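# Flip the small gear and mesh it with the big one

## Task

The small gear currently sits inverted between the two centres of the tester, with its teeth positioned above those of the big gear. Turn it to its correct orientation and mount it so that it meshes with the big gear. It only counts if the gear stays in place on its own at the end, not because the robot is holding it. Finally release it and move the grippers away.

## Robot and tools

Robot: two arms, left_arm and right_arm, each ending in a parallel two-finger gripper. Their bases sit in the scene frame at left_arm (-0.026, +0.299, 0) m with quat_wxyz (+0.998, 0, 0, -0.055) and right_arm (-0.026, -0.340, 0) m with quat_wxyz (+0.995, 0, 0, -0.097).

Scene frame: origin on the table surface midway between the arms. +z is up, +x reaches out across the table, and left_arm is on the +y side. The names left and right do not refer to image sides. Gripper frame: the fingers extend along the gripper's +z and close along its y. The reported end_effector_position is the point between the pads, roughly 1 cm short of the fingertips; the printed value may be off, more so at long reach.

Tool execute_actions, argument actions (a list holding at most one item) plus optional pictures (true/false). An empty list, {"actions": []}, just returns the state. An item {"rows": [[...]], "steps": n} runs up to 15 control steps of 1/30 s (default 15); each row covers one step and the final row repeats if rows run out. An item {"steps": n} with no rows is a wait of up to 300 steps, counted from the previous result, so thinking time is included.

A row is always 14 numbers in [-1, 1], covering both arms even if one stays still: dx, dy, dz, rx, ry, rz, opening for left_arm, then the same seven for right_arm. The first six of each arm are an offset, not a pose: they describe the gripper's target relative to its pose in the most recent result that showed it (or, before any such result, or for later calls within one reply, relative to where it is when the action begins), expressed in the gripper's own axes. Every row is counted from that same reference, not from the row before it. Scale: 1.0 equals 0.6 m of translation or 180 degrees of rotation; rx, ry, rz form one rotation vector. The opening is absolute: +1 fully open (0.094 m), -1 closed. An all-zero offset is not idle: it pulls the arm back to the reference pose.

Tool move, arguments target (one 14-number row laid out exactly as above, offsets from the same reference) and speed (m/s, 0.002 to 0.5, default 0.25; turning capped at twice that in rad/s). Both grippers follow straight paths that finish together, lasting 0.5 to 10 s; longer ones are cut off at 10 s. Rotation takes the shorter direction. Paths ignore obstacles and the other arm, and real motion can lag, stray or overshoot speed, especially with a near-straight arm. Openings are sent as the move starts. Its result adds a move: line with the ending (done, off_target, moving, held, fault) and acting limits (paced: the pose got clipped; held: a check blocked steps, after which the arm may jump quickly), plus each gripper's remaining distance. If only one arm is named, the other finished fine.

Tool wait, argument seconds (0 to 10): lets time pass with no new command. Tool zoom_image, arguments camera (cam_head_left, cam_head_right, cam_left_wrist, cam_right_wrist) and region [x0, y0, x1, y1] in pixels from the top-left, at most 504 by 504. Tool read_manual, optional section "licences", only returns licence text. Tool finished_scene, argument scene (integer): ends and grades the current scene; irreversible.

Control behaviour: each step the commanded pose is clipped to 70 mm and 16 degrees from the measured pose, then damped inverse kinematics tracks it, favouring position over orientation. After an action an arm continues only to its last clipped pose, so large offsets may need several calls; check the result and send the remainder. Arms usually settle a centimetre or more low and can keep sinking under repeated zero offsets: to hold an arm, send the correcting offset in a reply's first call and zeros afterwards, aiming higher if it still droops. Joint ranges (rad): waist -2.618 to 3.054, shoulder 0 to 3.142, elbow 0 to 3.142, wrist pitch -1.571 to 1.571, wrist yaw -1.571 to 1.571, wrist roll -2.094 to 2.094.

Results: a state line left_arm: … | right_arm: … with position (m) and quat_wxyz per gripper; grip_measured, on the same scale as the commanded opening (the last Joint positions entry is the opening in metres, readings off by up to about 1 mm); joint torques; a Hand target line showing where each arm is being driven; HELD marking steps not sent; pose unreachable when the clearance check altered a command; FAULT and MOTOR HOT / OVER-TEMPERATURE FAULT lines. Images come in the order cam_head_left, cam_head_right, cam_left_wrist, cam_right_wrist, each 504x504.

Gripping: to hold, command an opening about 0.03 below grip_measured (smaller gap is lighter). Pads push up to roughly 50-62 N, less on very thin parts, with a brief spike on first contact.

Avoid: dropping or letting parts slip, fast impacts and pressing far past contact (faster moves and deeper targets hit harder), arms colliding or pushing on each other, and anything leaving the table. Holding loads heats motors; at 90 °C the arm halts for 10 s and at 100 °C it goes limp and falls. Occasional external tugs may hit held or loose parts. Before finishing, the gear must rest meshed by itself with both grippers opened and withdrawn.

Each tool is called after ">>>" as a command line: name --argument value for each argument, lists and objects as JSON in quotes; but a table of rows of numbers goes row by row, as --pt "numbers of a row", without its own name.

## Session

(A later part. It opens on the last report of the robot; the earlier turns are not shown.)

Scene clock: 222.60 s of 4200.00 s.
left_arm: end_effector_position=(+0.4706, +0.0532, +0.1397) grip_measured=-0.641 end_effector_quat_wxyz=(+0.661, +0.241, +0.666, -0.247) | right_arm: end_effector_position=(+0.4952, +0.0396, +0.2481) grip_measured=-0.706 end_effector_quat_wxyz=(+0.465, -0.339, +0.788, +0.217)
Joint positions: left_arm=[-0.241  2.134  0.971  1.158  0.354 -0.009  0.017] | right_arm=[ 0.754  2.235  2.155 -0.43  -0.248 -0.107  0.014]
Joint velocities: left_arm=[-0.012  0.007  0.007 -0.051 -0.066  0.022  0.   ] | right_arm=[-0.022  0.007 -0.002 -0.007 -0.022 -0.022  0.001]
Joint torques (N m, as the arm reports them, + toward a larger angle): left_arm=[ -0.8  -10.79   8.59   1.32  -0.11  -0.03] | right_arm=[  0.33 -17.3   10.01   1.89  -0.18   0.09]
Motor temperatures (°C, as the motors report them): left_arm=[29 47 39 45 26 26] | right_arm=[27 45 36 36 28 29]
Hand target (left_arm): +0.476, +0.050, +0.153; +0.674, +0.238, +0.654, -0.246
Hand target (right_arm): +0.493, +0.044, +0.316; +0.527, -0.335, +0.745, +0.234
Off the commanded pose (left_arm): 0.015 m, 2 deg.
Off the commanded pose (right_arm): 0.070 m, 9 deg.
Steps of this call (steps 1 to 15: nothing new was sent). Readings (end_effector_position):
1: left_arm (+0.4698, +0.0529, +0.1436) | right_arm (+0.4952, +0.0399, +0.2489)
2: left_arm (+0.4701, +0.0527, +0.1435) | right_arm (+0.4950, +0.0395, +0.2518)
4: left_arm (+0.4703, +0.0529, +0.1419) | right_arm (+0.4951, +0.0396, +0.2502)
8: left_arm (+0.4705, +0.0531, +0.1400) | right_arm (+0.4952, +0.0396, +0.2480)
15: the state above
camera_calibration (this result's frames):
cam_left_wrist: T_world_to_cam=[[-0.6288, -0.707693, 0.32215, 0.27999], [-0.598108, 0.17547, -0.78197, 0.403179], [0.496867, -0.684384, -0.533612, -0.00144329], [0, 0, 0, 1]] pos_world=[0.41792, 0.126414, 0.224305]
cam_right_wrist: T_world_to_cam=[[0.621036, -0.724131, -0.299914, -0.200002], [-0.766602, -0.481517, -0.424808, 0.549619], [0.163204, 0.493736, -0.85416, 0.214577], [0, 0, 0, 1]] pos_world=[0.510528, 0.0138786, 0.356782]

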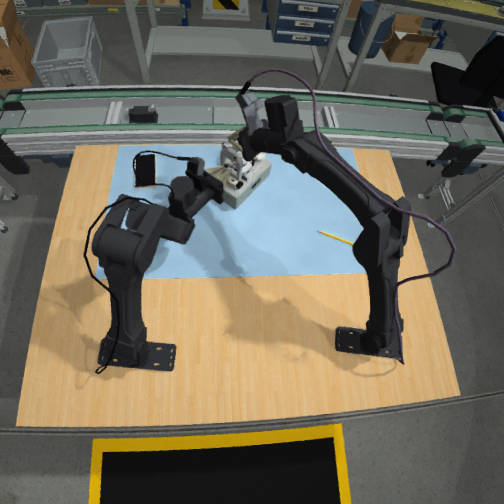

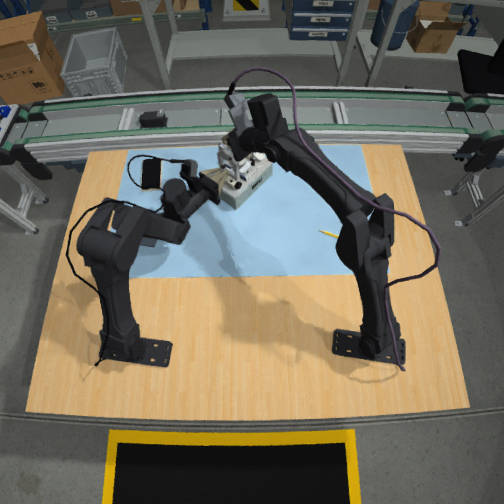

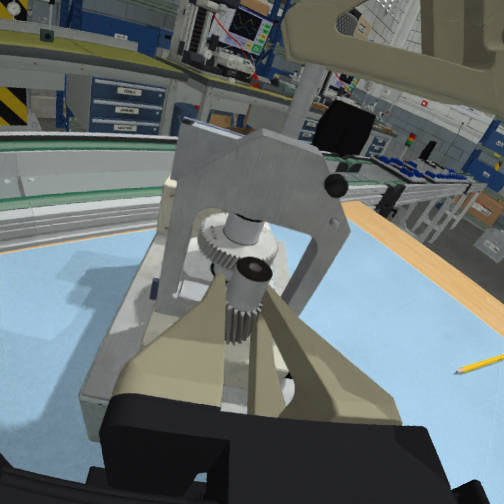

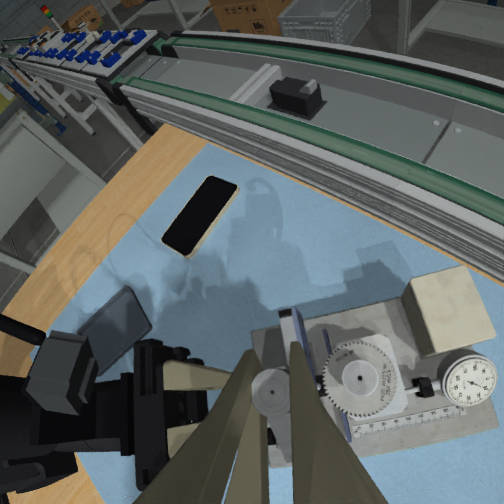

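Remaining 34 mm; advance ~22.

>>> execute_actions --actions '[{"rows":[[-0.024,0.002,0.014,0,-0.012,0.006,-0.7,-0.105,0.006,-0.046,0,-0.047,-0.005,-0.75],[-0.025,0.002,0.018,0,-0.012,0.006,-0.7,-0.105,0.006,-0.046,0,-0.047,-0.005,-0.75],[-0.026,0.002,0.022,0,-0.012,0.006,-0.7,-0.105,0.006,-0.046,0,-0.047,-0.005,-0.75],[-0.026,0.002,0.026,0,-0.012,0.006,-0.7,-0.105,0.006,-0.046,0,-0.047,-0.005,-0.75],[-0.026,0.002,0.03,0,-0.012,0.006,-0.7,-0.105,0.006,-0.046,0,-0.047,-0.005,-0.75],[-0.026,0.002,0.034,0,-0.012,0.006,-0.7,-0.105,0.006,-0.046,0,-0.047,-0.005,-0.75],[-0.026,0.002,0.038,0,-0.012,0.006,-0.7,-0.105,0.006,-0.046,0,-0.047,-0.005,-0.75],[-0.026,0.002,0.042,0,-0.012,0.006,-0.7,-0.105,0.006,-0.046,0,-0.047,-0.005,-0.75],[-0.026,0.002,0.046,0,-0.012,0.006,-0.7,-0.105,0.006,-0.046,0,-0.047,-0.005,-0.75]]}]'

Scene clock: 231.77 s of 4200.00 s.
left_arm: end_effector_position=(+0.4867, +0.0397, +0.1427) grip_measured=-0.641 end_effector_quat_wxyz=(+0.663, +0.244, +0.662, -0.250) | right_arm: end_effector_position=(+0.4952, +0.0396, +0.2481) grip_measured=-0.706 end_effector_quat_wxyz=(+0.465, -0.339, +0.789, +0.217)
Joint positions: left_arm=[-0.255  2.182  1.069  1.118  0.349 -0.009  0.017] | right_arm=[ 0.754  2.235  2.155 -0.43  -0.248 -0.105  0.014]
Joint velocities: left_arm=[-0.017  0.012 -0.027  0.051  0.081  0.007  0.   ] | right_arm=[-0.012 -0.012 -0.007 -0.022  0.007 -0.037  0.001]
Joint torques (N m, as the arm reports them, + toward a larger angle): left_arm=[ -0.59 -11.28   9.05   1.32  -0.14   0.09] | right_arm=[ -0.05 -17.8    9.58   1.85  -0.23   0.24]
Motor temperatures (°C, as the motors report them): left_arm=[29 48 39 45 26 26] | right_arm=[27 47 37 37 28 29]
Hand target (left_arm): +0.492, +0.037, +0.155; +0.676, +0.243, +0.651, -0.245
Hand target (right_arm): +0.493, +0.041, +0.316; +0.523, -0.329, +0.749, +0.238
Off the commanded pose (left_arm): 0.014 m, 2 deg.
Off the commanded pose (right_arm): 0.069 m, 9 deg.
Steps of this call (steps 1 to 90: nothing new was sent; then 5.67 s passed at rest; steps 91 to 105: all 15 steps of this action). Readings (end_effector_position):
91: left_arm (+0.4706, +0.0532, +0.1397) | right_arm (+0.4952, +0.0396, +0.2481)
92: left_arm (+0.4710, +0.0530, +0.1398) | right_arm (+0.4952, +0.0396, +0.2481)
94: left_arm (+0.4740, +0.0517, +0.1410) | right_arm (+0.4952, +0.0396, +0.2481)
98: left_arm (+0.4819, +0.0463, +0.1442) | right_arm (+0.4952, +0.0396, +0.2481)
105: the state above
camera_calibration (this result's frames):
cam_left_wrist: T_world_to_cam=[[-0.637576, -0.701309, 0.318845, 0.284133], [-0.589613, 0.177834, -0.787865, 0.414189], [0.495836, -0.690319, -0.526884, -0.0172891], [0, 0, 0, 1]] pos_world=[0.43394, 0.113673, 0.226622]
cam_right_wrist: T_world_to_cam=[[0.620005, -0.724356, -0.301502, -0.199089], [-0.767569, -0.480349, -0.424385, 0.549946], [0.162579, 0.494544, -0.853812, 0.214768], [0, 0, 0, 1]] pos_world=[0.510641, 0.0137431, 0.356734]

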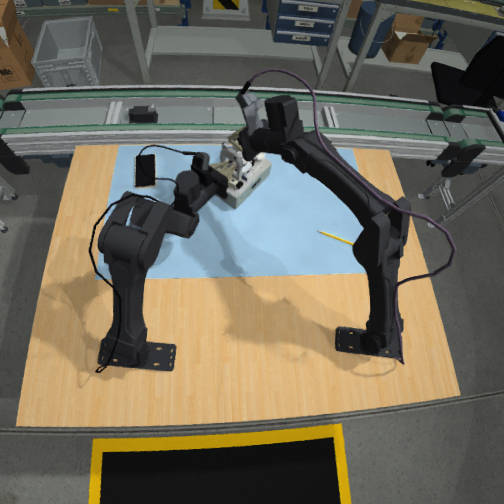

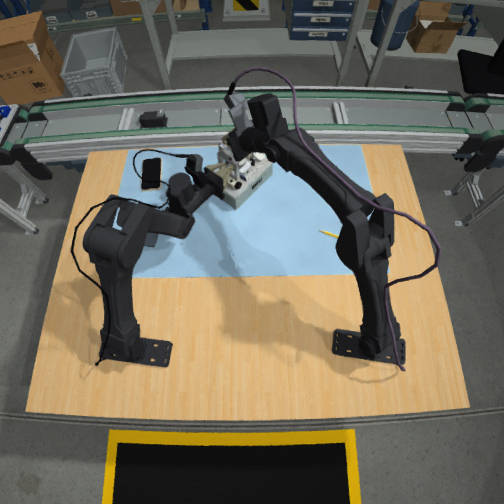

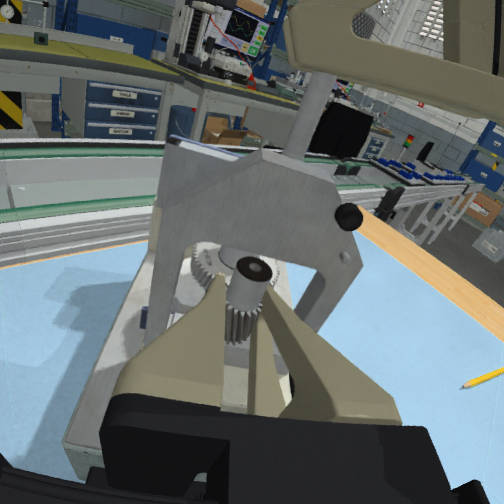

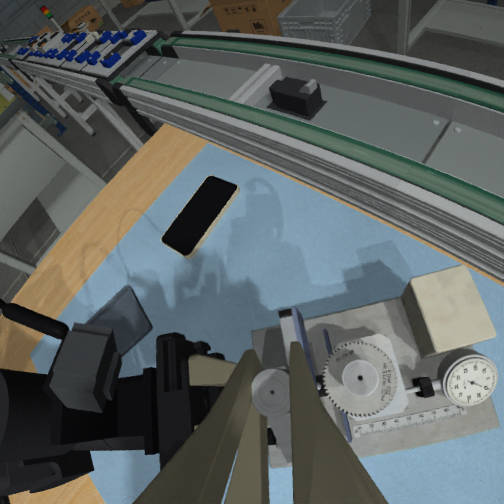

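>>> execute_actions --actions '[{"rows":[[-0.023,0.002,0.014,0,-0.011,0.006,-0.7,-0.105,0.006,-0.046,0,-0.047,-0.005,-0.75],[-0.024,0.002,0.018,0,-0.011,0.006,-0.7,-0.105,0.006,-0.046,0,-0.047,-0.005,-0.75],[-0.025,0.002,0.022,0,-0.011,0.006,-0.7,-0.105,0.006,-0.046,0,-0.047,-0.005,-0.75],[-0.025,0.002,0.026,0,-0.011,0.006,-0.7,-0.105,0.006,-0.046,0,-0.047,-0.005,-0.75],[-0.025,0.002,0.031,0,-0.011,0.006,-0.7,-0.105,0.006,-0.046,0,-0.047,-0.005,-0.75]]}]'

Scene clock: 238.93 s of 4200.00 s.
left_arm: end_effector_position=(+0.4972, +0.0354, +0.1448) grip_measured=-0.641 end_effector_quat_wxyz=(+0.666, +0.243, +0.661, -0.248) | right_arm: end_effector_position=(+0.4952, +0.0395, +0.2480) grip_measured=-0.706 end_effector_quat_wxyz=(+0.465, -0.338, +0.789, +0.217)
Joint positions: left_arm=[-0.257  2.207  1.124  1.093  0.342 -0.008  0.017] | right_arm=[ 0.754  2.235  2.155 -0.431 -0.247 -0.103  0.014]
Joint velocities: left_arm=[-0.007  0.007 -0.012 -0.022 -0.022 -0.022 -0.001] | right_arm=[-0.017 -0.017  0.002 -0.051 -0.037  0.066  0.001]
Joint torques (N m, as the arm reports them, + toward a larger angle): left_arm=[ -0.91 -11.25   9.4    1.2   -0.06   0.07] | right_arm=[ -0.12 -17.8    9.59   1.85  -0.23   0.24]
Motor temperatures (°C, as the motors report them): left_arm=[29 48 40 45 26 26] | right_arm=[27 49 38 38 28 29]
Hand target (left_arm): +0.501, +0.029, +0.158; +0.677, +0.246, +0.648, -0.248
Hand target (right_arm): +0.493, +0.041, +0.316; +0.523, -0.328, +0.750, +0.238
Off the commanded pose (left_arm): 0.015 m, 2 deg.
Off the commanded pose (right_arm): 0.069 m, 9 deg.
Steps of this call (steps 1 to 90: nothing new was sent; then 3.67 s passed at rest; steps 91 to 105: all 15 steps of this action). Readings (end_effector_position):
91: left_arm (+0.4870, +0.0400, +0.1405) | right_arm (+0.4952, +0.0396, +0.2481)
92: left_arm (+0.4874, +0.0398, +0.1408) | right_arm (+0.4952, +0.0396, +0.2481)
94: left_arm (+0.4904, +0.0386, +0.1418) | right_arm (+0.4952, +0.0396, +0.2481)
98: left_arm (+0.4967, +0.0364, +0.1460) | right_arm (+0.4951, +0.0396, +0.2480)
105: the state above
camera_calibration (this result's frames):
cam_left_wrist: T_world_to_cam=[[-0.636212, -0.703728, 0.316229, 0.286941], [-0.586403, 0.174719, -0.790952, 0.421763], [0.501364, -0.688651, -0.523827, -0.0275708], [0, 0, 0, 1]] pos_world=[0.443701, 0.109252, 0.228412]
cam_right_wrist: T_world_to_cam=[[0.618662, -0.724892, -0.302966, -0.198125], [-0.768788, -0.479078, -0.423613, 0.550243], [0.16193, 0.49499, -0.853676, 0.214996], [0, 0, 0, 1]] pos_world=[0.510779, 0.0135693, 0.356603]

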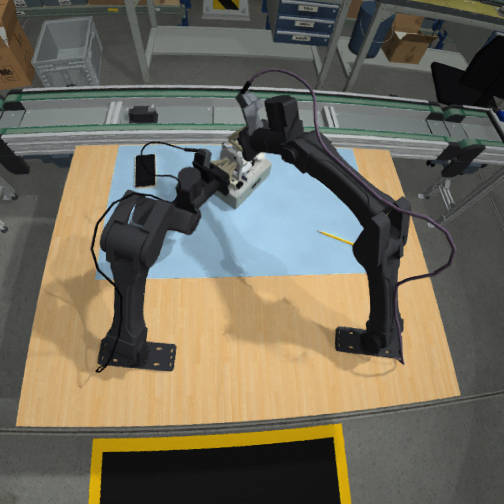

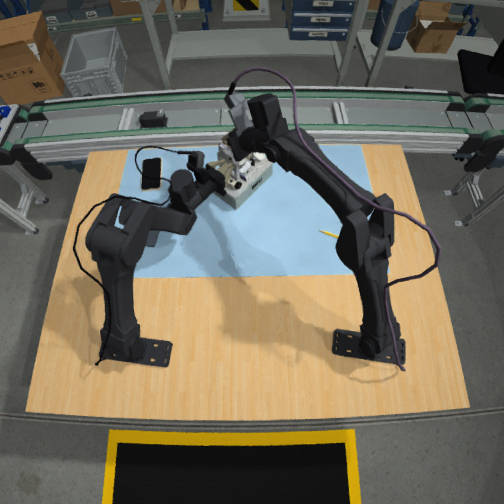

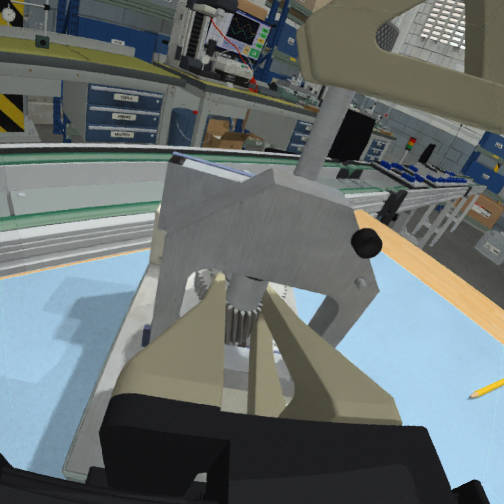

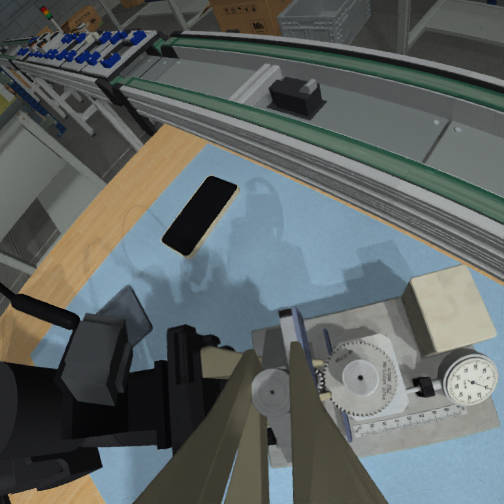

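>>> execute_actions --actions '[{"rows":[[-0.022,-0.009,0.015,0.003,-0.011,0.004,-0.7,-0.105,0.006,-0.046,0,-0.047,-0.005,-0.75]]}]' --pictures false

Scene clock: 241.87 s of 4200.00 s.
left_arm: end_effector_position=(+0.4972, +0.0354, +0.1448) grip_measured=-0.641 end_effector_quat_wxyz=(+0.666, +0.243, +0.661, -0.248) | right_arm: end_effector_position=(+0.4952, +0.0395, +0.2480) grip_measured=-0.706 end_effector_quat_wxyz=(+0.465, -0.338, +0.789, +0.217)
Joint positions: left_arm=[-0.257  2.207  1.124  1.093  0.342 -0.008  0.017] | right_arm=[ 0.754  2.235  2.155 -0.431 -0.247 -0.102  0.014]
Joint velocities: left_arm=[ 0.022  0.007 -0.017  0.007 -0.022 -0.051 -0.   ] | right_arm=[-0.002 -0.017 -0.007 -0.037 -0.037  0.022 -0.001]
Joint torques (N m, as the arm reports them, + toward a larger angle): left_arm=[ -1.76 -11.11   9.49   1.27  -0.09   0.03] | right_arm=[ -0.05 -17.77   9.6    1.84  -0.22   0.26]
Motor temperatures (°C, as the motors report them): left_arm=[29 49 40 44 26 26] | right_arm=[27 50 38 38 28 29]
Hand target (left_arm): +0.500, +0.026, +0.158; +0.677, +0.246, +0.646, -0.251
Hand target (right_arm): +0.493, +0.041, +0.316; +0.523, -0.327, +0.750, +0.239
Off the commanded pose (left_arm): 0.017 m, 2 deg.
Off the commanded pose (right_arm): 0.069 m, 9 deg.
Steps of this call (steps 1 to 73: nothing new was sent; steps 74 to 88: all 15 steps of this action). Readings (end_effector_position):
74: left_arm (+0.4972, +0.0354, +0.1448) | right_arm (+0.4952, +0.0395, +0.2480)
75: left_arm (+0.4972, +0.0354, +0.1448) | right_arm (+0.4952, +0.0395, +0.2480)
77: left_arm (+0.4972, +0.0354, +0.1448) | right_arm (+0.4952, +0.0395, +0.2480)
81: left_arm (+0.4972, +0.0354, +0.1448) | right_arm (+0.4952, +0.0395, +0.2480)
88: the state above

>>> execute_actions --actions '[{"rows":[[-0.03,-0.015,0.006,0.003,-0.014,0.004,-0.7,-0.105,0.006,-0.046,0,-0.047,-0.005,-0.75]]}]'

Scene clock: 245.77 s of 4200.00 s.
left_arm: end_effector_position=(+0.4972, +0.0351, +0.1451) grip_measured=-0.641 end_effector_quat_wxyz=(+0.666, +0.242, +0.661, -0.247) | right_arm: end_effector_position=(+0.4952, +0.0395, +0.2480) grip_measured=-0.706 end_effector_quat_wxyz=(+0.465, -0.338, +0.789, +0.217)
Joint positions: left_arm=[-0.259  2.207  1.124  1.094  0.338 -0.008  0.017] | right_arm=[ 0.754  2.235  2.155 -0.431 -0.247 -0.102  0.014]
Joint velocities: left_arm=[ 0.002  0.007 -0.017 -0.037  0.007  0.022  0.001] | right_arm=[-0.007 -0.002 -0.012  0.037 -0.051 -0.007 -0.001]
Joint torques (N m, as the arm reports them, + toward a larger angle): left_arm=[ -1.8  -12.87   7.23   1.47  -0.03  -0.01] | right_arm=[ -0.08 -17.8    9.6    1.85  -0.23   0.26]
Motor temperatures (°C, as the motors report them): left_arm=[29 49 40 45 26 26] | right_arm=[27 50 38 38 28 29]
Hand target (left_arm): +0.494, +0.027, +0.163; +0.680, +0.245, +0.643, -0.252
Hand target (right_arm): +0.493, +0.041, +0.316; +0.523, -0.327, +0.750, +0.239
Off the commanded pose (left_arm): 0.020 m, 3 deg.
Off the commanded pose (right_arm): 0.069 m, 9 deg.
Steps of this call (steps 1 to 90: nothing new was sent; then 0.40 s passed at rest; steps 91 to 105: all 15 steps of this action). Readings (end_effector_position):
91: left_arm (+0.4971, +0.0353, +0.1450) | right_arm (+0.4952, +0.0395, +0.2480)
92: left_arm (+0.4972, +0.0352, +0.1451) | right_arm (+0.4952, +0.0395, +0.2480)
94: left_arm (+0.4972, +0.0351, +0.1451) | right_arm (+0.4952, +0.0395, +0.2480)
98: left_arm (+0.4972, +0.0350, +0.1451) | right_arm (+0.4952, +0.0395, +0.2480)
105: the state above
camera_calibration (this result's frames):
cam_left_wrist: T_world_to_cam=[[-0.634663, -0.705281, 0.315882, 0.285939], [-0.586036, 0.172794, -0.791647, 0.422046], [0.503751, -0.687547, -0.522986, -0.0290458], [0, 0, 0, 1]] pos_world=[0.443441, 0.10877, 0.228598]
cam_right_wrist: T_world_to_cam=[[0.618248, -0.72498, -0.3036, -0.197759], [-0.769174, -0.478611, -0.423442, 0.550373], [0.161681, 0.495314, -0.853536, 0.215072], [0, 0, 0, 1]] pos_world=[0.510824, 0.013515, 0.356583]

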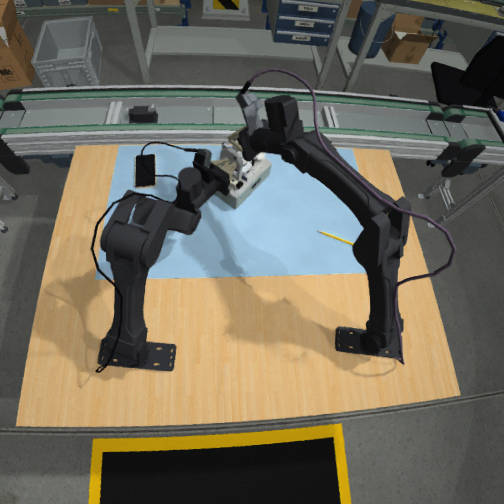

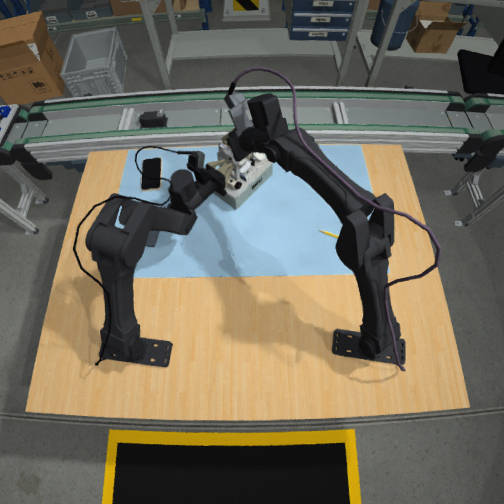

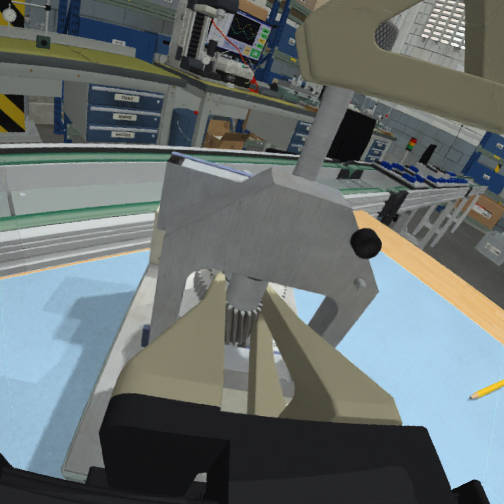

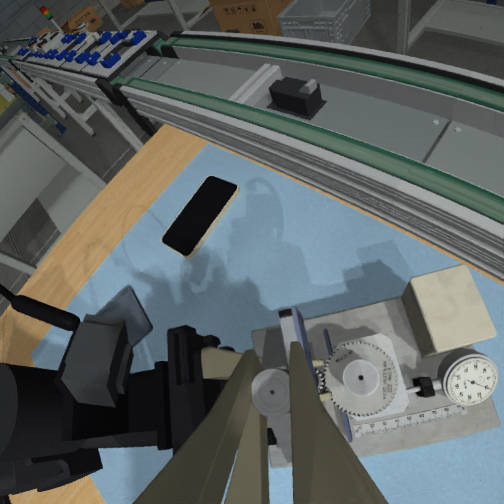

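>>> execute_actions --actions '[{"rows":[[-0.028,-0.018,0.012,0.015,-0.013,0.004,-0.7,-0.105,0.006,-0.046,0,-0.047,-0.005,-0.75],[-0.028,-0.021,0.016,0.02,-0.013,0.004,-0.7,-0.105,0.006,-0.046,0,-0.047,-0.005,-0.75]]}]' --pictures false

Scene clock: 250.27 s of 4200.00 s.
left_arm: end_effector_position=(+0.4927, +0.0300, +0.1450) grip_measured=-0.641 end_effector_quat_wxyz=(+0.661, +0.255, +0.656, -0.260) | right_arm: end_effector_position=(+0.4952, +0.0395, +0.2480) grip_measured=-0.706 end_effector_quat_wxyz=(+0.464, -0.337, +0.789, +0.218)
Joint positions: left_arm=[-0.259  2.207  1.124  1.094  0.376 -0.008  0.017] | right_arm=[ 0.754  2.235  2.155 -0.431 -0.247 -0.102  0.014]
Joint velocities: left_arm=[-0.007 -0.012 -0.002 -0.007  0.022 -0.081 -0.001] | right_arm=[-0.022  0.027 -0.007  0.007  0.022 -0.007  0.   ]
Joint torques (N m, as the arm reports them, + toward a larger angle): left_arm=[ -0.92 -11.48  10.14   1.25   0.19   0.01] | right_arm=[ -0.08 -17.79   9.6    1.85  -0.22   0.26]
Motor temperatures (°C, as the motors report them): left_arm=[29 50 40 45 26 26] | right_arm=[27 51 38 38 28 29]
Hand target (left_arm): +0.495, +0.020, +0.162; +0.673, +0.262, +0.637, -0.268
Hand target (right_arm): +0.493, +0.041, +0.316; +0.523, -0.327, +0.750, +0.239
Off the commanded pose (left_arm): 0.020 m, 3 deg.
Off the commanded pose (right_arm): 0.069 m, 9 deg.
Steps of this call (steps 1 to 90: nothing new was sent; then 1.00 s passed at rest; steps 91 to 105: all 15 steps of this action). Readings (end_effector_position):
91: left_arm (+0.4970, +0.0348, +0.1451) | right_arm (+0.4952, +0.0395, +0.2480)
92: left_arm (+0.4965, +0.0342, +0.1451) | right_arm (+0.4952, +0.0395, +0.2480)
94: left_arm (+0.4954, +0.0329, +0.1451) | right_arm (+0.4952, +0.0395, +0.2480)
98: left_arm (+0.4936, +0.0309, +0.1450) | right_arm (+0.4952, +0.0395, +0.2480)
105: the state above

>>> execute_actions --actions '[{"rows":[[-0.028,0.006,0.02,-0.01,-0.013,0.004,-0.7,-0.105,0.006,-0.046,0,-0.047,-0.005,-0.75]]}]'

Scene clock: 255.73 s of 4200.00 s.
left_arm: end_effector_position=(+0.4976, +0.0323, +0.1455) grip_measured=-0.641 end_effector_quat_wxyz=(+0.665, +0.245, +0.659, -0.250) | right_arm: end_effector_position=(+0.4952, +0.0395, +0.2480) grip_measured=-0.706 end_effector_quat_wxyz=(+0.464, -0.337, +0.789, +0.218)
Joint positions: left_arm=[-0.261  2.211  1.133  1.09   0.344 -0.008  0.017] | right_arm=[ 0.754  2.235  2.155 -0.431 -0.247 -0.102  0.014]
Joint velocities: left_arm=[ 0.037  0.007 -0.007  0.037 -0.051 -0.007  0.   ] | right_arm=[-0.007 -0.007  0.012 -0.066 -0.007  0.007  0.001]
Joint torques (N m, as the arm reports them, + toward a larger angle): left_arm=[ -1.06 -11.12   9.9    1.28  -0.18   0.  ] | right_arm=[ -0.07 -17.77   9.61   1.85  -0.22   0.26]
Motor temperatures (°C, as the motors report them): left_arm=[29 50 40 45 26 26] | right_arm=[27 51 38 38 28 29]
Hand target (left_arm): +0.503, +0.025, +0.162; +0.680, +0.243, +0.645, -0.251
Hand target (right_arm): +0.493, +0.041, +0.316; +0.523, -0.327, +0.750, +0.239
Off the commanded pose (left_arm): 0.019 m, 2 deg.
Off the commanded pose (right_arm): 0.069 m, 9 deg.
Steps of this call (steps 1 to 90: nothing new was sent; then 1.97 s passed at rest; steps 91 to 105: all 15 steps of this action). Readings (end_effector_position):
91: left_arm (+0.4928, +0.0297, +0.1454) | right_arm (+0.4952, +0.0395, +0.2480)
92: left_arm (+0.4936, +0.0299, +0.1455) | right_arm (+0.4952, +0.0395, +0.2480)
94: left_arm (+0.4948, +0.0300, +0.1456) | right_arm (+0.4952, +0.0395, +0.2480)
98: left_arm (+0.4962, +0.0309, +0.1454) | right_arm (+0.4952, +0.0395, +0.2480)
105: the state above
camera_calibration (this result's frames):
cam_left_wrist: T_world_to_cam=[[-0.641326, -0.699376, 0.315554, 0.287226], [-0.583845, 0.177987, -0.792115, 0.42188], [0.497821, -0.692238, -0.522475, -0.027912], [0, 0, 0, 1]] pos_world=[0.444413, 0.106468, 0.228959]
cam_right_wrist: T_world_to_cam=[[0.618041, -0.725024, -0.303917, -0.197576], [-0.769366, -0.478377, -0.423356, 0.550438], [0.161556, 0.495475, -0.853466, 0.21511], [0, 0, 0, 1]] pos_world=[0.510846, 0.0134879, 0.356573]

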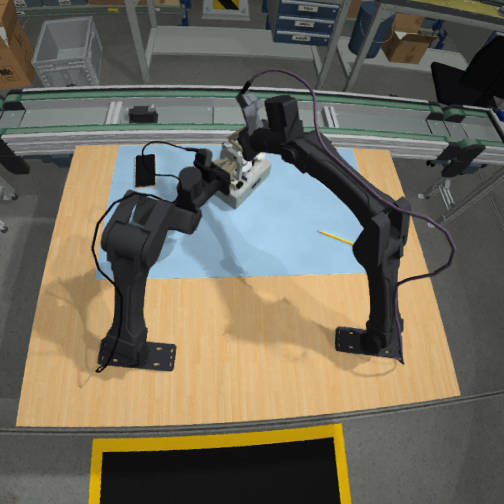

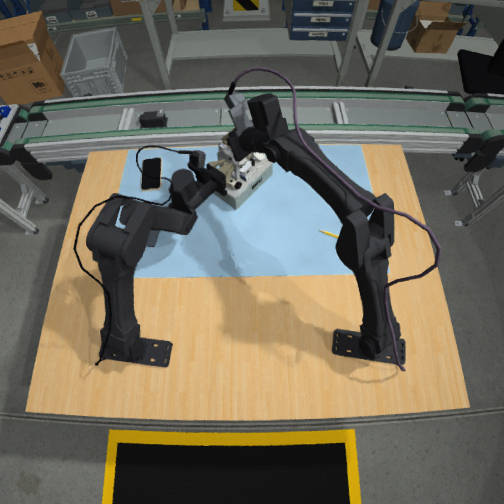

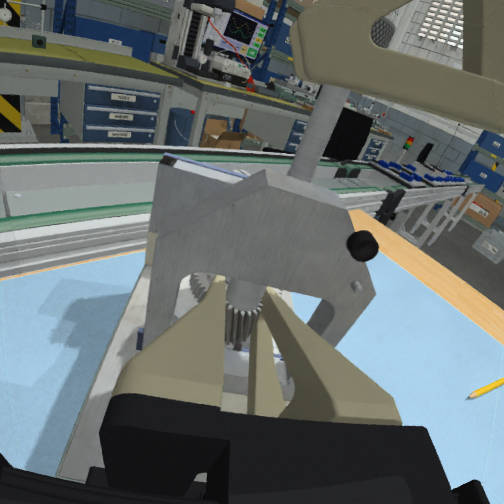

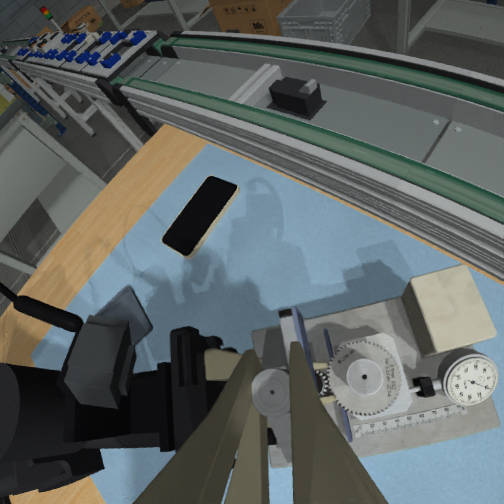

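Small yaw nudge while lowering the knob.

>>> execute_actions --actions '[{"rows":[[-0.026,-0.013,0.013,0.012,-0.012,0.003,-0.7,-0.1,0,-0.045,0,-0.045,0,-0.75],[-0.026,-0.013,0.013,0.012,-0.012,0.003,-0.7,-0.1,0,-0.045,0,-0.045,0,-0.75],[-0.026,-0.013,0.013,0.012,-0.012,0.003,-0.7,-0.1,0,-0.045,0,-0.045,0,-0.75],[-0.026,-0.013,0.013,0.012,-0.012,0.003,-0.7,-0.09,0,-0.04,0,-0.04,0,-0.75],[-0.026,-0.013,0.013,0.012,-0.012,0.003,-0.7,-0.08,0,-0.036,0,-0.04,0,-0.75],[-0.026,-0.013,0.013,0.012,-0.012,0.003,-0.7,-0.07,0,-0.032,0,-0.04,0,-0.75],[-0.026,-0.013,0.013,0.012,-0.012,0.003,-0.7,-0.06,0,-0.028,0,-0.035,0,-0.75],[-0.026,-0.013,0.013,0.012,-0.012,0.003,-0.7,-0.05,0,-0.023,0,-0.03,0,-0.75],[-0.026,-0.013,0.013,0.012,-0.012,0.003,-0.7,-0.04,0,-0.018,0,-0.03,0,-0.75],[-0.026,-0.013,0.013,0.012,-0.012,0.003,-0.7,-0.03,0,-0.014,0,-0.025,0,-0.75],[-0.026,-0.013,0.013,0.012,-0.012,0.003,-0.7,-0.02,0,-0.01,0,-0.02,0,-0.75],[-0.026,-0.013,0.013,0.012,-0.012,0.003,-0.7,-0.01,0,-0.005,0,-0.02,0,-0.75]]}]' --pictures false

Scene clock: 269.77 s of 4200.00 s.
left_arm: end_effector_position=(+0.4964, +0.0309, +0.1450) grip_measured=-0.641 end_effector_quat_wxyz=(+0.663, +0.249, +0.659, -0.254) | right_arm: end_effector_position=(+0.4955, +0.0401, +0.2359) grip_measured=-0.706 end_effector_quat_wxyz=(+0.468, -0.336, +0.787, +0.220)
Joint positions: left_arm=[-0.26   2.212  1.134  1.087  0.357 -0.008  0.017] | right_arm=[ 0.754  2.222  2.078 -0.357 -0.249 -0.098  0.014]
Joint velocities: left_arm=[-0.002 -0.007  0.007 -0.066  0.037 -0.095 -0.001] | right_arm=[-0.002 -0.032 -0.115  0.154 -0.037 -0.081 -0.002]
Joint torques (N m, as the arm reports them, + toward a larger angle): left_arm=[ -1.02 -11.86   9.24   1.31   0.2   -0.01] | right_arm=[ -0.26 -15.81   4.98   1.67  -0.12   0.12]
Motor temperatures (°C, as the motors report them): left_arm=[29 50 41 45 26 26] | right_arm=[27 52 38 39 28 29]
Hand target (left_arm): +0.498, +0.022, +0.161; +0.674, +0.256, +0.641, -0.264
Hand target (right_arm): +0.495, +0.039, +0.255; +0.488, -0.331, +0.775, +0.228
Off the commanded pose (left_arm): 0.019 m, 3 deg.
Off the commanded pose (right_arm): 0.019 m, 3 deg.
Steps of this call (steps 1 to 90: nothing new was sent; then 10.53 s passed at rest; steps 91 to 105: all 15 steps of this action). Readings (end_effector_position):
91: left_arm (+0.4989, +0.0335, +0.1455) | right_arm (+0.4952, +0.0395, +0.2480)
92: left_arm (+0.4986, +0.0332, +0.1455) | right_arm (+0.4952, +0.0395, +0.2480)
94: left_arm (+0.4980, +0.0325, +0.1455) | right_arm (+0.4951, +0.0395, +0.2479)
98: left_arm (+0.4971, +0.0314, +0.1455) | right_arm (+0.4952, +0.0395, +0.2439)
105: the state above

On axis. Release gradually.

>>> execute_actions --actions '[{"rows":[[-0.024,-0.004,0.01,0,-0.012,0,-0.7,-0.015,0,-0.006,0,-0.012,0,-0.5],[-0.024,-0.004,0.01,0,-0.012,0,-0.7,-0.012,0,-0.005,0,-0.012,0,-0.3],[-0.024,-0.004,0.01,0,-0.012,0,-0.66,-0.012,0,-0.005,0,-0.012,0,-0.3],[-0.024,-0.004,0.01,0,-0.012,0,-0.65,-0.012,0,-0.005,0,-0.012,0,-0.3],[-0.024,-0.004,0.01,0,-0.012,0,-0.64,-0.012,0,-0.005,0,-0.012,0,-0.3],[-0.024,-0.004,0.01,0,-0.012,0,-0.63,-0.012,0,-0.005,0,-0.012,0,-0.3],[-0.024,-0.004,0.01,0,-0.012,0,-0.62,-0.012,0,-0.005,0,-0.012,0,-0.3],[-0.024,-0.004,0.01,0,-0.012,0,-0.61,-0.012,0,-0.005,0,-0.012,0,-0.3],[-0.024,-0.004,0.01,0,-0.012,0,-0.6,-0.012,0,-0.005,0,-0.012,0,-0.3],[-0.024,-0.004,0.01,0,-0.012,0,-0.55,-0.012,0,-0.005,0,-0.012,0,-0.3],[-0.024,-0.004,0.01,0,-0.012,0,-0.5,-0.012,0,-0.005,0,-0.012,0,-0.3]]}]'

>>> move --target '[-0.04,0,-0.16,0,-0.01,0,-0.5,0.06,0,-0.25,0,-0.05,0,-0.3]' --speed 0.08

>>> zoom_image --camera "cam_left_wrist" --region '[180,140,320,280]'

>>> zoom_image --camera "cam_right_wrist" --region '[190,150,370,330]'

Scene clock: 286.47 s of 4200.00 s.
left_arm: end_effector_position=(+0.4959, +0.0296, +0.1458) grip_measured=-0.502 end_effector_quat_wxyz=(+0.663, +0.246, +0.658, -0.257) | right_arm: end_effector_position=(+0.4981, +0.0417, +0.2415) grip_measured=-0.302 end_effector_quat_wxyz=(+0.480, -0.333, +0.780, +0.223)
Joint positions: left_arm=[-0.263  2.212  1.134  1.091  0.355 -0.016  0.023] | right_arm=[ 0.754  2.22   2.071 -0.322 -0.249 -0.093  0.033]
Joint velocities: left_arm=[ 0.007  0.007  0.007 -0.007 -0.007 -0.022  0.   ] | right_arm=[-0.007  0.002 -0.012 -0.037 -0.037 -0.007 -0.002]
Joint torques (N m, as the arm reports them, + toward a larger angle): left_arm=[ -0.68 -12.03   8.13   1.32  -0.12  -0.02] | right_arm=[ -0.01 -14.72   4.2    1.66  -0.1    0.04]
Motor temperatures (°C, as the motors report them): left_arm=[29 50 41 45 26 26] | right_arm=[27 51 36 39 28 29]
Hand target (left_arm): +0.499, +0.025, +0.159; +0.675, +0.245, +0.646, -0.259
Hand target (right_arm): +0.496, +0.040, +0.243; +0.482, -0.332, +0.779, +0.226
Off the commanded pose (left_arm): 0.015 m, 2 deg.
Off the commanded pose (right_arm): 0.003 m, 1 deg.
Steps of this call (steps 1 to 90: nothing new was sent; then 13.20 s passed at rest; steps 91 to 105: all 15 steps of this action). Readings (end_effector_position):
91: left_arm (+0.4965, +0.0309, +0.1450) | right_arm (+0.4956, +0.0401, +0.2359)
92: left_arm (+0.4965, +0.0310, +0.1450) | right_arm (+0.4961, +0.0404, +0.2369)
94: left_arm (+0.4965, +0.0310, +0.1450) | right_arm (+0.4968, +0.0408, +0.2384)
98: left_arm (+0.4965, +0.0310, +0.1450) | right_arm (+0.4977, +0.0414, +0.2406)
105: the state above
camera_calibration (this result's frames):
cam_left_wrist: T_world_to_cam=[[-0.64898, -0.688841, 0.322991, 0.286555], [-0.585011, 0.180404, -0.790706, 0.421859], [0.486402, -0.702105, -0.520058, -0.0231618], [0, 0, 0, 1]] pos_world=[0.444027, 0.105024, 0.228967]
cam_right_wrist: T_world_to_cam=[[0.624483, -0.718467, -0.30631, -0.202712], [-0.758555, -0.464497, -0.456986, 0.553156], [0.18605, 0.517733, -0.835068, 0.19044], [0, 0, 0, 1]] pos_world=[0.510758, 0.0126998, 0.349722]

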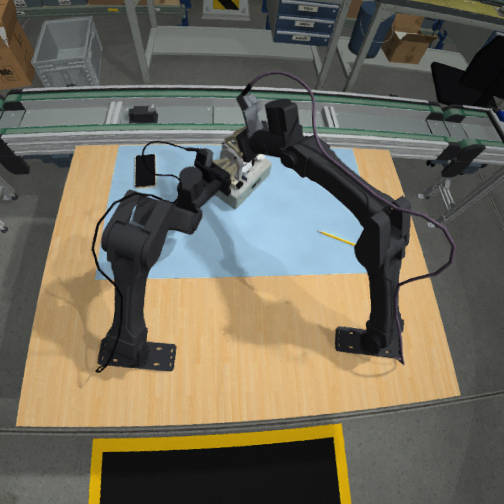

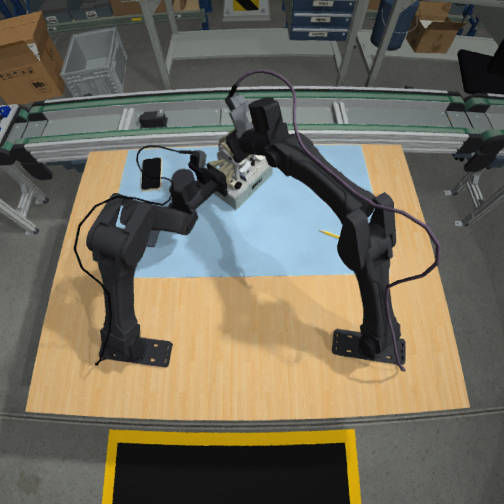

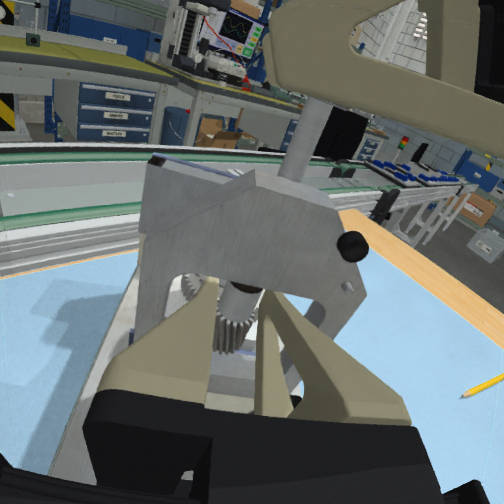

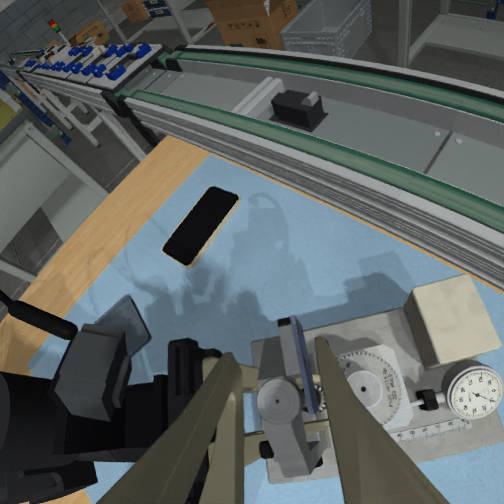

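Scene clock: 289.03 s of 4200.00 s.
left_arm: end_effector_position=(+0.4272, +0.0900, +0.1599) grip_measured=-0.502 end_effector_quat_wxyz=(+0.666, +0.240, +0.657, -0.259) | right_arm: end_effector_position=(+0.4008, -0.0675, +0.2669) grip_measured=-0.302 end_effector_quat_wxyz=(+0.531, -0.314, +0.748, +0.246)
Joint positions: left_arm=[-0.173  1.96   0.745  1.239  0.439 -0.03   0.023] | right_arm=[ 0.633  1.61   1.229  0.037 -0.37  -0.093  0.033]
Joint velocities: left_arm=[-0.007 -0.002 -0.012 -0.037  0.007  0.051  0.   ] | right_arm=[ 0.007  0.022  0.007  0.051  0.066 -0.051 -0.001]
Joint torques (N m, as the arm reports them, + toward a larger angle): left_arm=[  0.56 -10.63   4.58   1.32   0.15  -0.04] | right_arm=[-0.58 -9.94  4.71  1.66 -0.16  0.  ]
Motor temperatures (°C, as the motors report them): left_arm=[29 51 41 45 26 26] | right_arm=[27 51 36 39 28 29]
Hand target (left_arm): +0.423, +0.092, +0.169; +0.673, +0.242, +0.648, -0.261
Hand target (right_arm): +0.397, -0.071, +0.274; +0.540, -0.314, +0.740, +0.248
Off the commanded pose (left_arm): 0.010 m, 1 deg.
Off the commanded pose (right_arm): 0.009 m, 1 deg.
move: done
camera_calibration (this result's frames):
cam_left_wrist: T_world_to_cam=[[-0.645167, -0.688926, 0.330363, 0.276281], [-0.584316, 0.166306, -0.794303, 0.38351], [0.492275, -0.705495, -0.509846, 0.0561763], [0, 0, 0, 1]] pos_world=[0.374684, 0.166189, 0.241991]
cam_right_wrist: T_world_to_cam=[[0.64513, -0.692328, -0.323247, -0.214574], [-0.718089, -0.404826, -0.566095, 0.457098], [0.261065, 0.597325, -0.758319, 0.241111], [0, 0, 0, 1]] pos_world=[0.403719, -0.107532, 0.37224]

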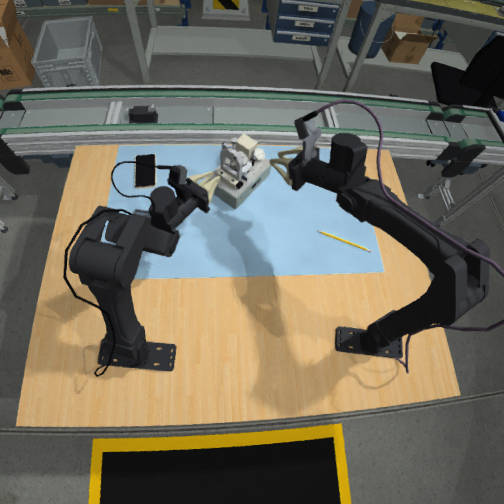

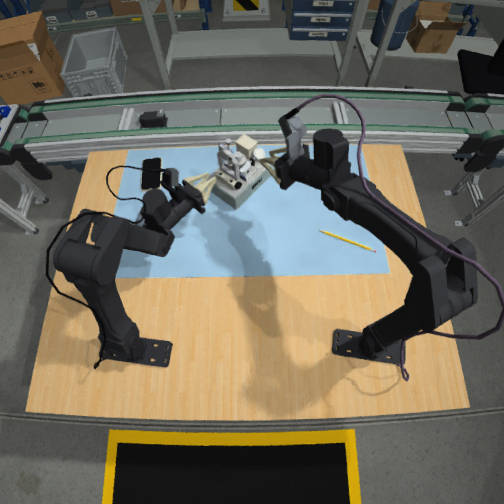

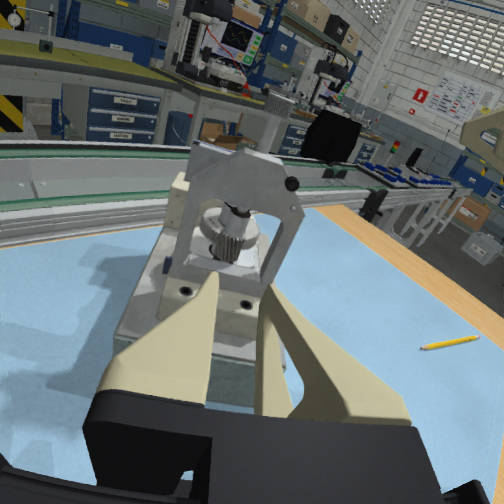

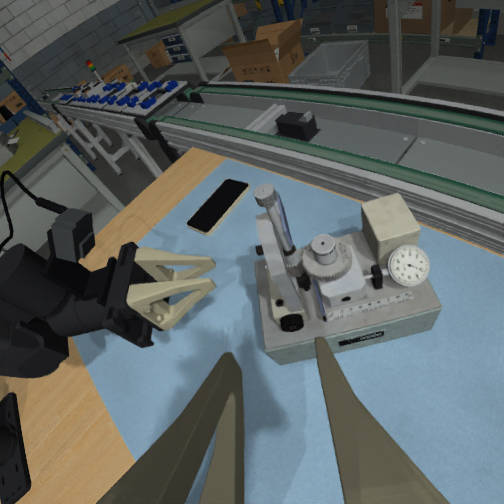

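Region (180, 140, 320, 280) of cam_left_wrist's 504x504 image, scaled by 3.600, with more detail than that image has.

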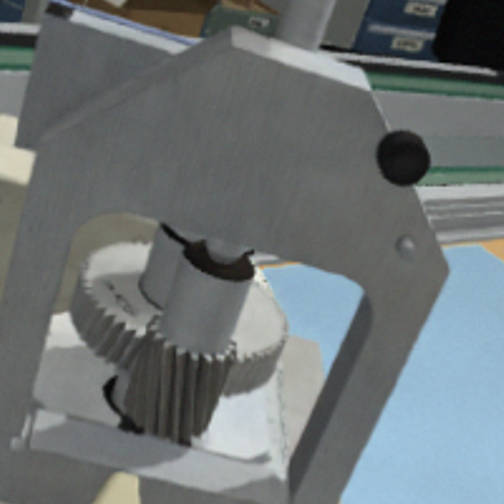

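Region (190, 150, 370, 330) of cam_right_wrist's 504x504 image, scaled by 2.800, with more detail than that image has.

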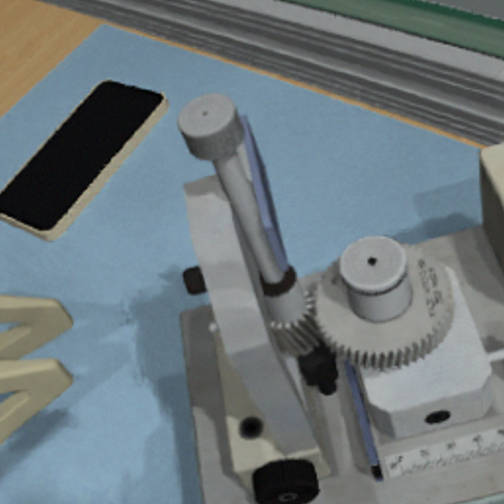

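>>> move --target '[0.028,0.002,0.115,0,-0.005,0.01,-0.9,0.1,0,0,0,-0.04,0,-0.3]' --speed 0.04

>>> zoom_image --camera "cam_right_wrist" --region '[200,130,360,290]'

Scene clock: 296.07 s of 4200.00 s.
left_arm: end_effector_position=(+0.4752, +0.0496, +0.1367) grip_measured=-0.898 end_effector_quat_wxyz=(+0.667, +0.248, +0.655, -0.255) | right_arm: end_effector_position=(+0.3858, -0.0779, +0.2170) grip_measured=-0.302 end_effector_quat_wxyz=(+0.581, -0.298, +0.711, +0.263)
Joint positions: left_arm=[-0.236  2.18   1.002  1.2    0.382 -0.012  0.005] | right_arm=[ 0.62   1.61   0.885  0.521 -0.388 -0.051  0.033]
Joint velocities: left_arm=[ 0.017 -0.012  0.017 -0.037 -0.081 -0.037 -0.001] | right_arm=[-0.007  0.017  0.002 -0.037 -0.066  0.007 -0.001]
Joint torques (N m, as the arm reports them, + toward a larger angle): left_arm=[ -0.62 -10.76   8.46   1.15  -0.19   0.12] | right_arm=[-0.72 -6.47  4.42  1.68 -0.15  0.05]
Motor temperatures (°C, as the motors report them): left_arm=[29 50 40 45 26 26] | right_arm=[27 48 36 39 28 29]
Hand target (left_arm): +0.480, +0.046, +0.145; +0.676, +0.248, +0.647, -0.251
Hand target (right_arm): +0.386, -0.080, +0.210; +0.577, -0.297, +0.713, +0.265
Off the commanded pose (left_arm): 0.010 m, 1 deg.
Off the commanded pose (right_arm): 0.007 m, 1 deg.
After step 90, 1.73 s passed at rest.
move: done
camera_calibration (this result's frames):
cam_left_wrist: T_world_to_cam=[[-0.651894, -0.689837, 0.314896, 0.292364], [-0.57588, 0.180195, -0.797429, 0.395592], [0.493353, -0.701181, -0.514731, -0.00785914], [0, 0, 0, 1]] pos_world=[0.422281, 0.124889, 0.219347]
cam_right_wrist: T_world_to_cam=[[0.672229, -0.666578, -0.322152, -0.236966], [-0.661246, -0.344889, -0.666187, 0.41839], [0.332959, 0.660852, -0.672617, 0.171986], [0, 0, 0, 1]] pos_world=[0.378689, -0.127316, 0.318068]

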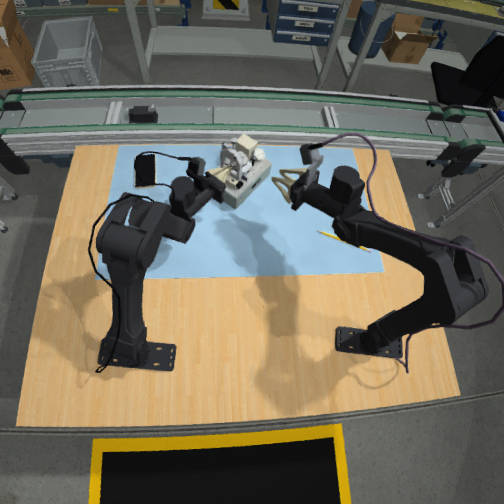

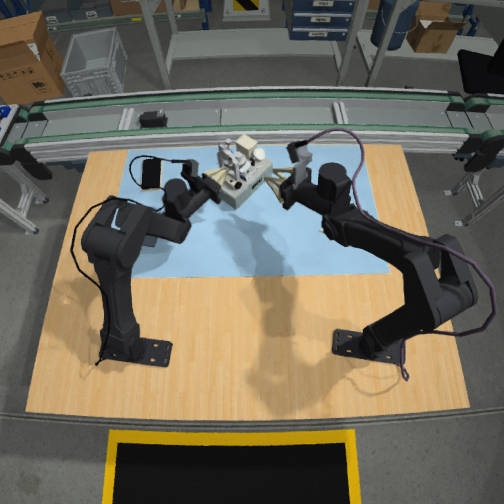

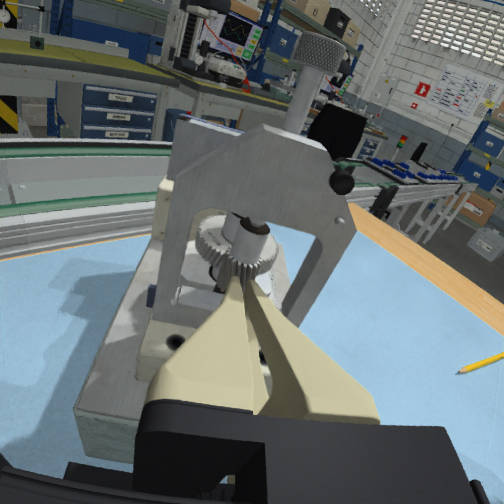

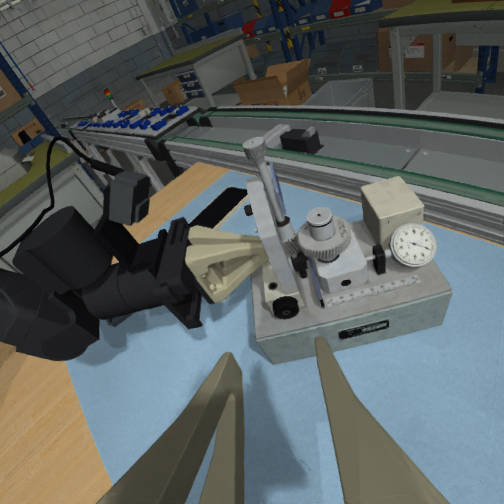

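Region (200, 130, 360, 290) of cam_right_wrist's 504x504 image, scaled by 3.150, with more detail than that image has.

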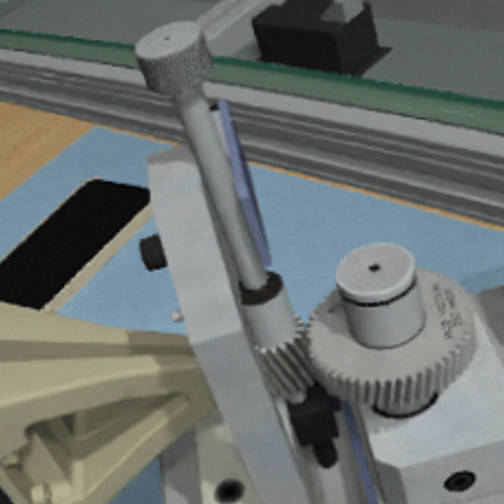

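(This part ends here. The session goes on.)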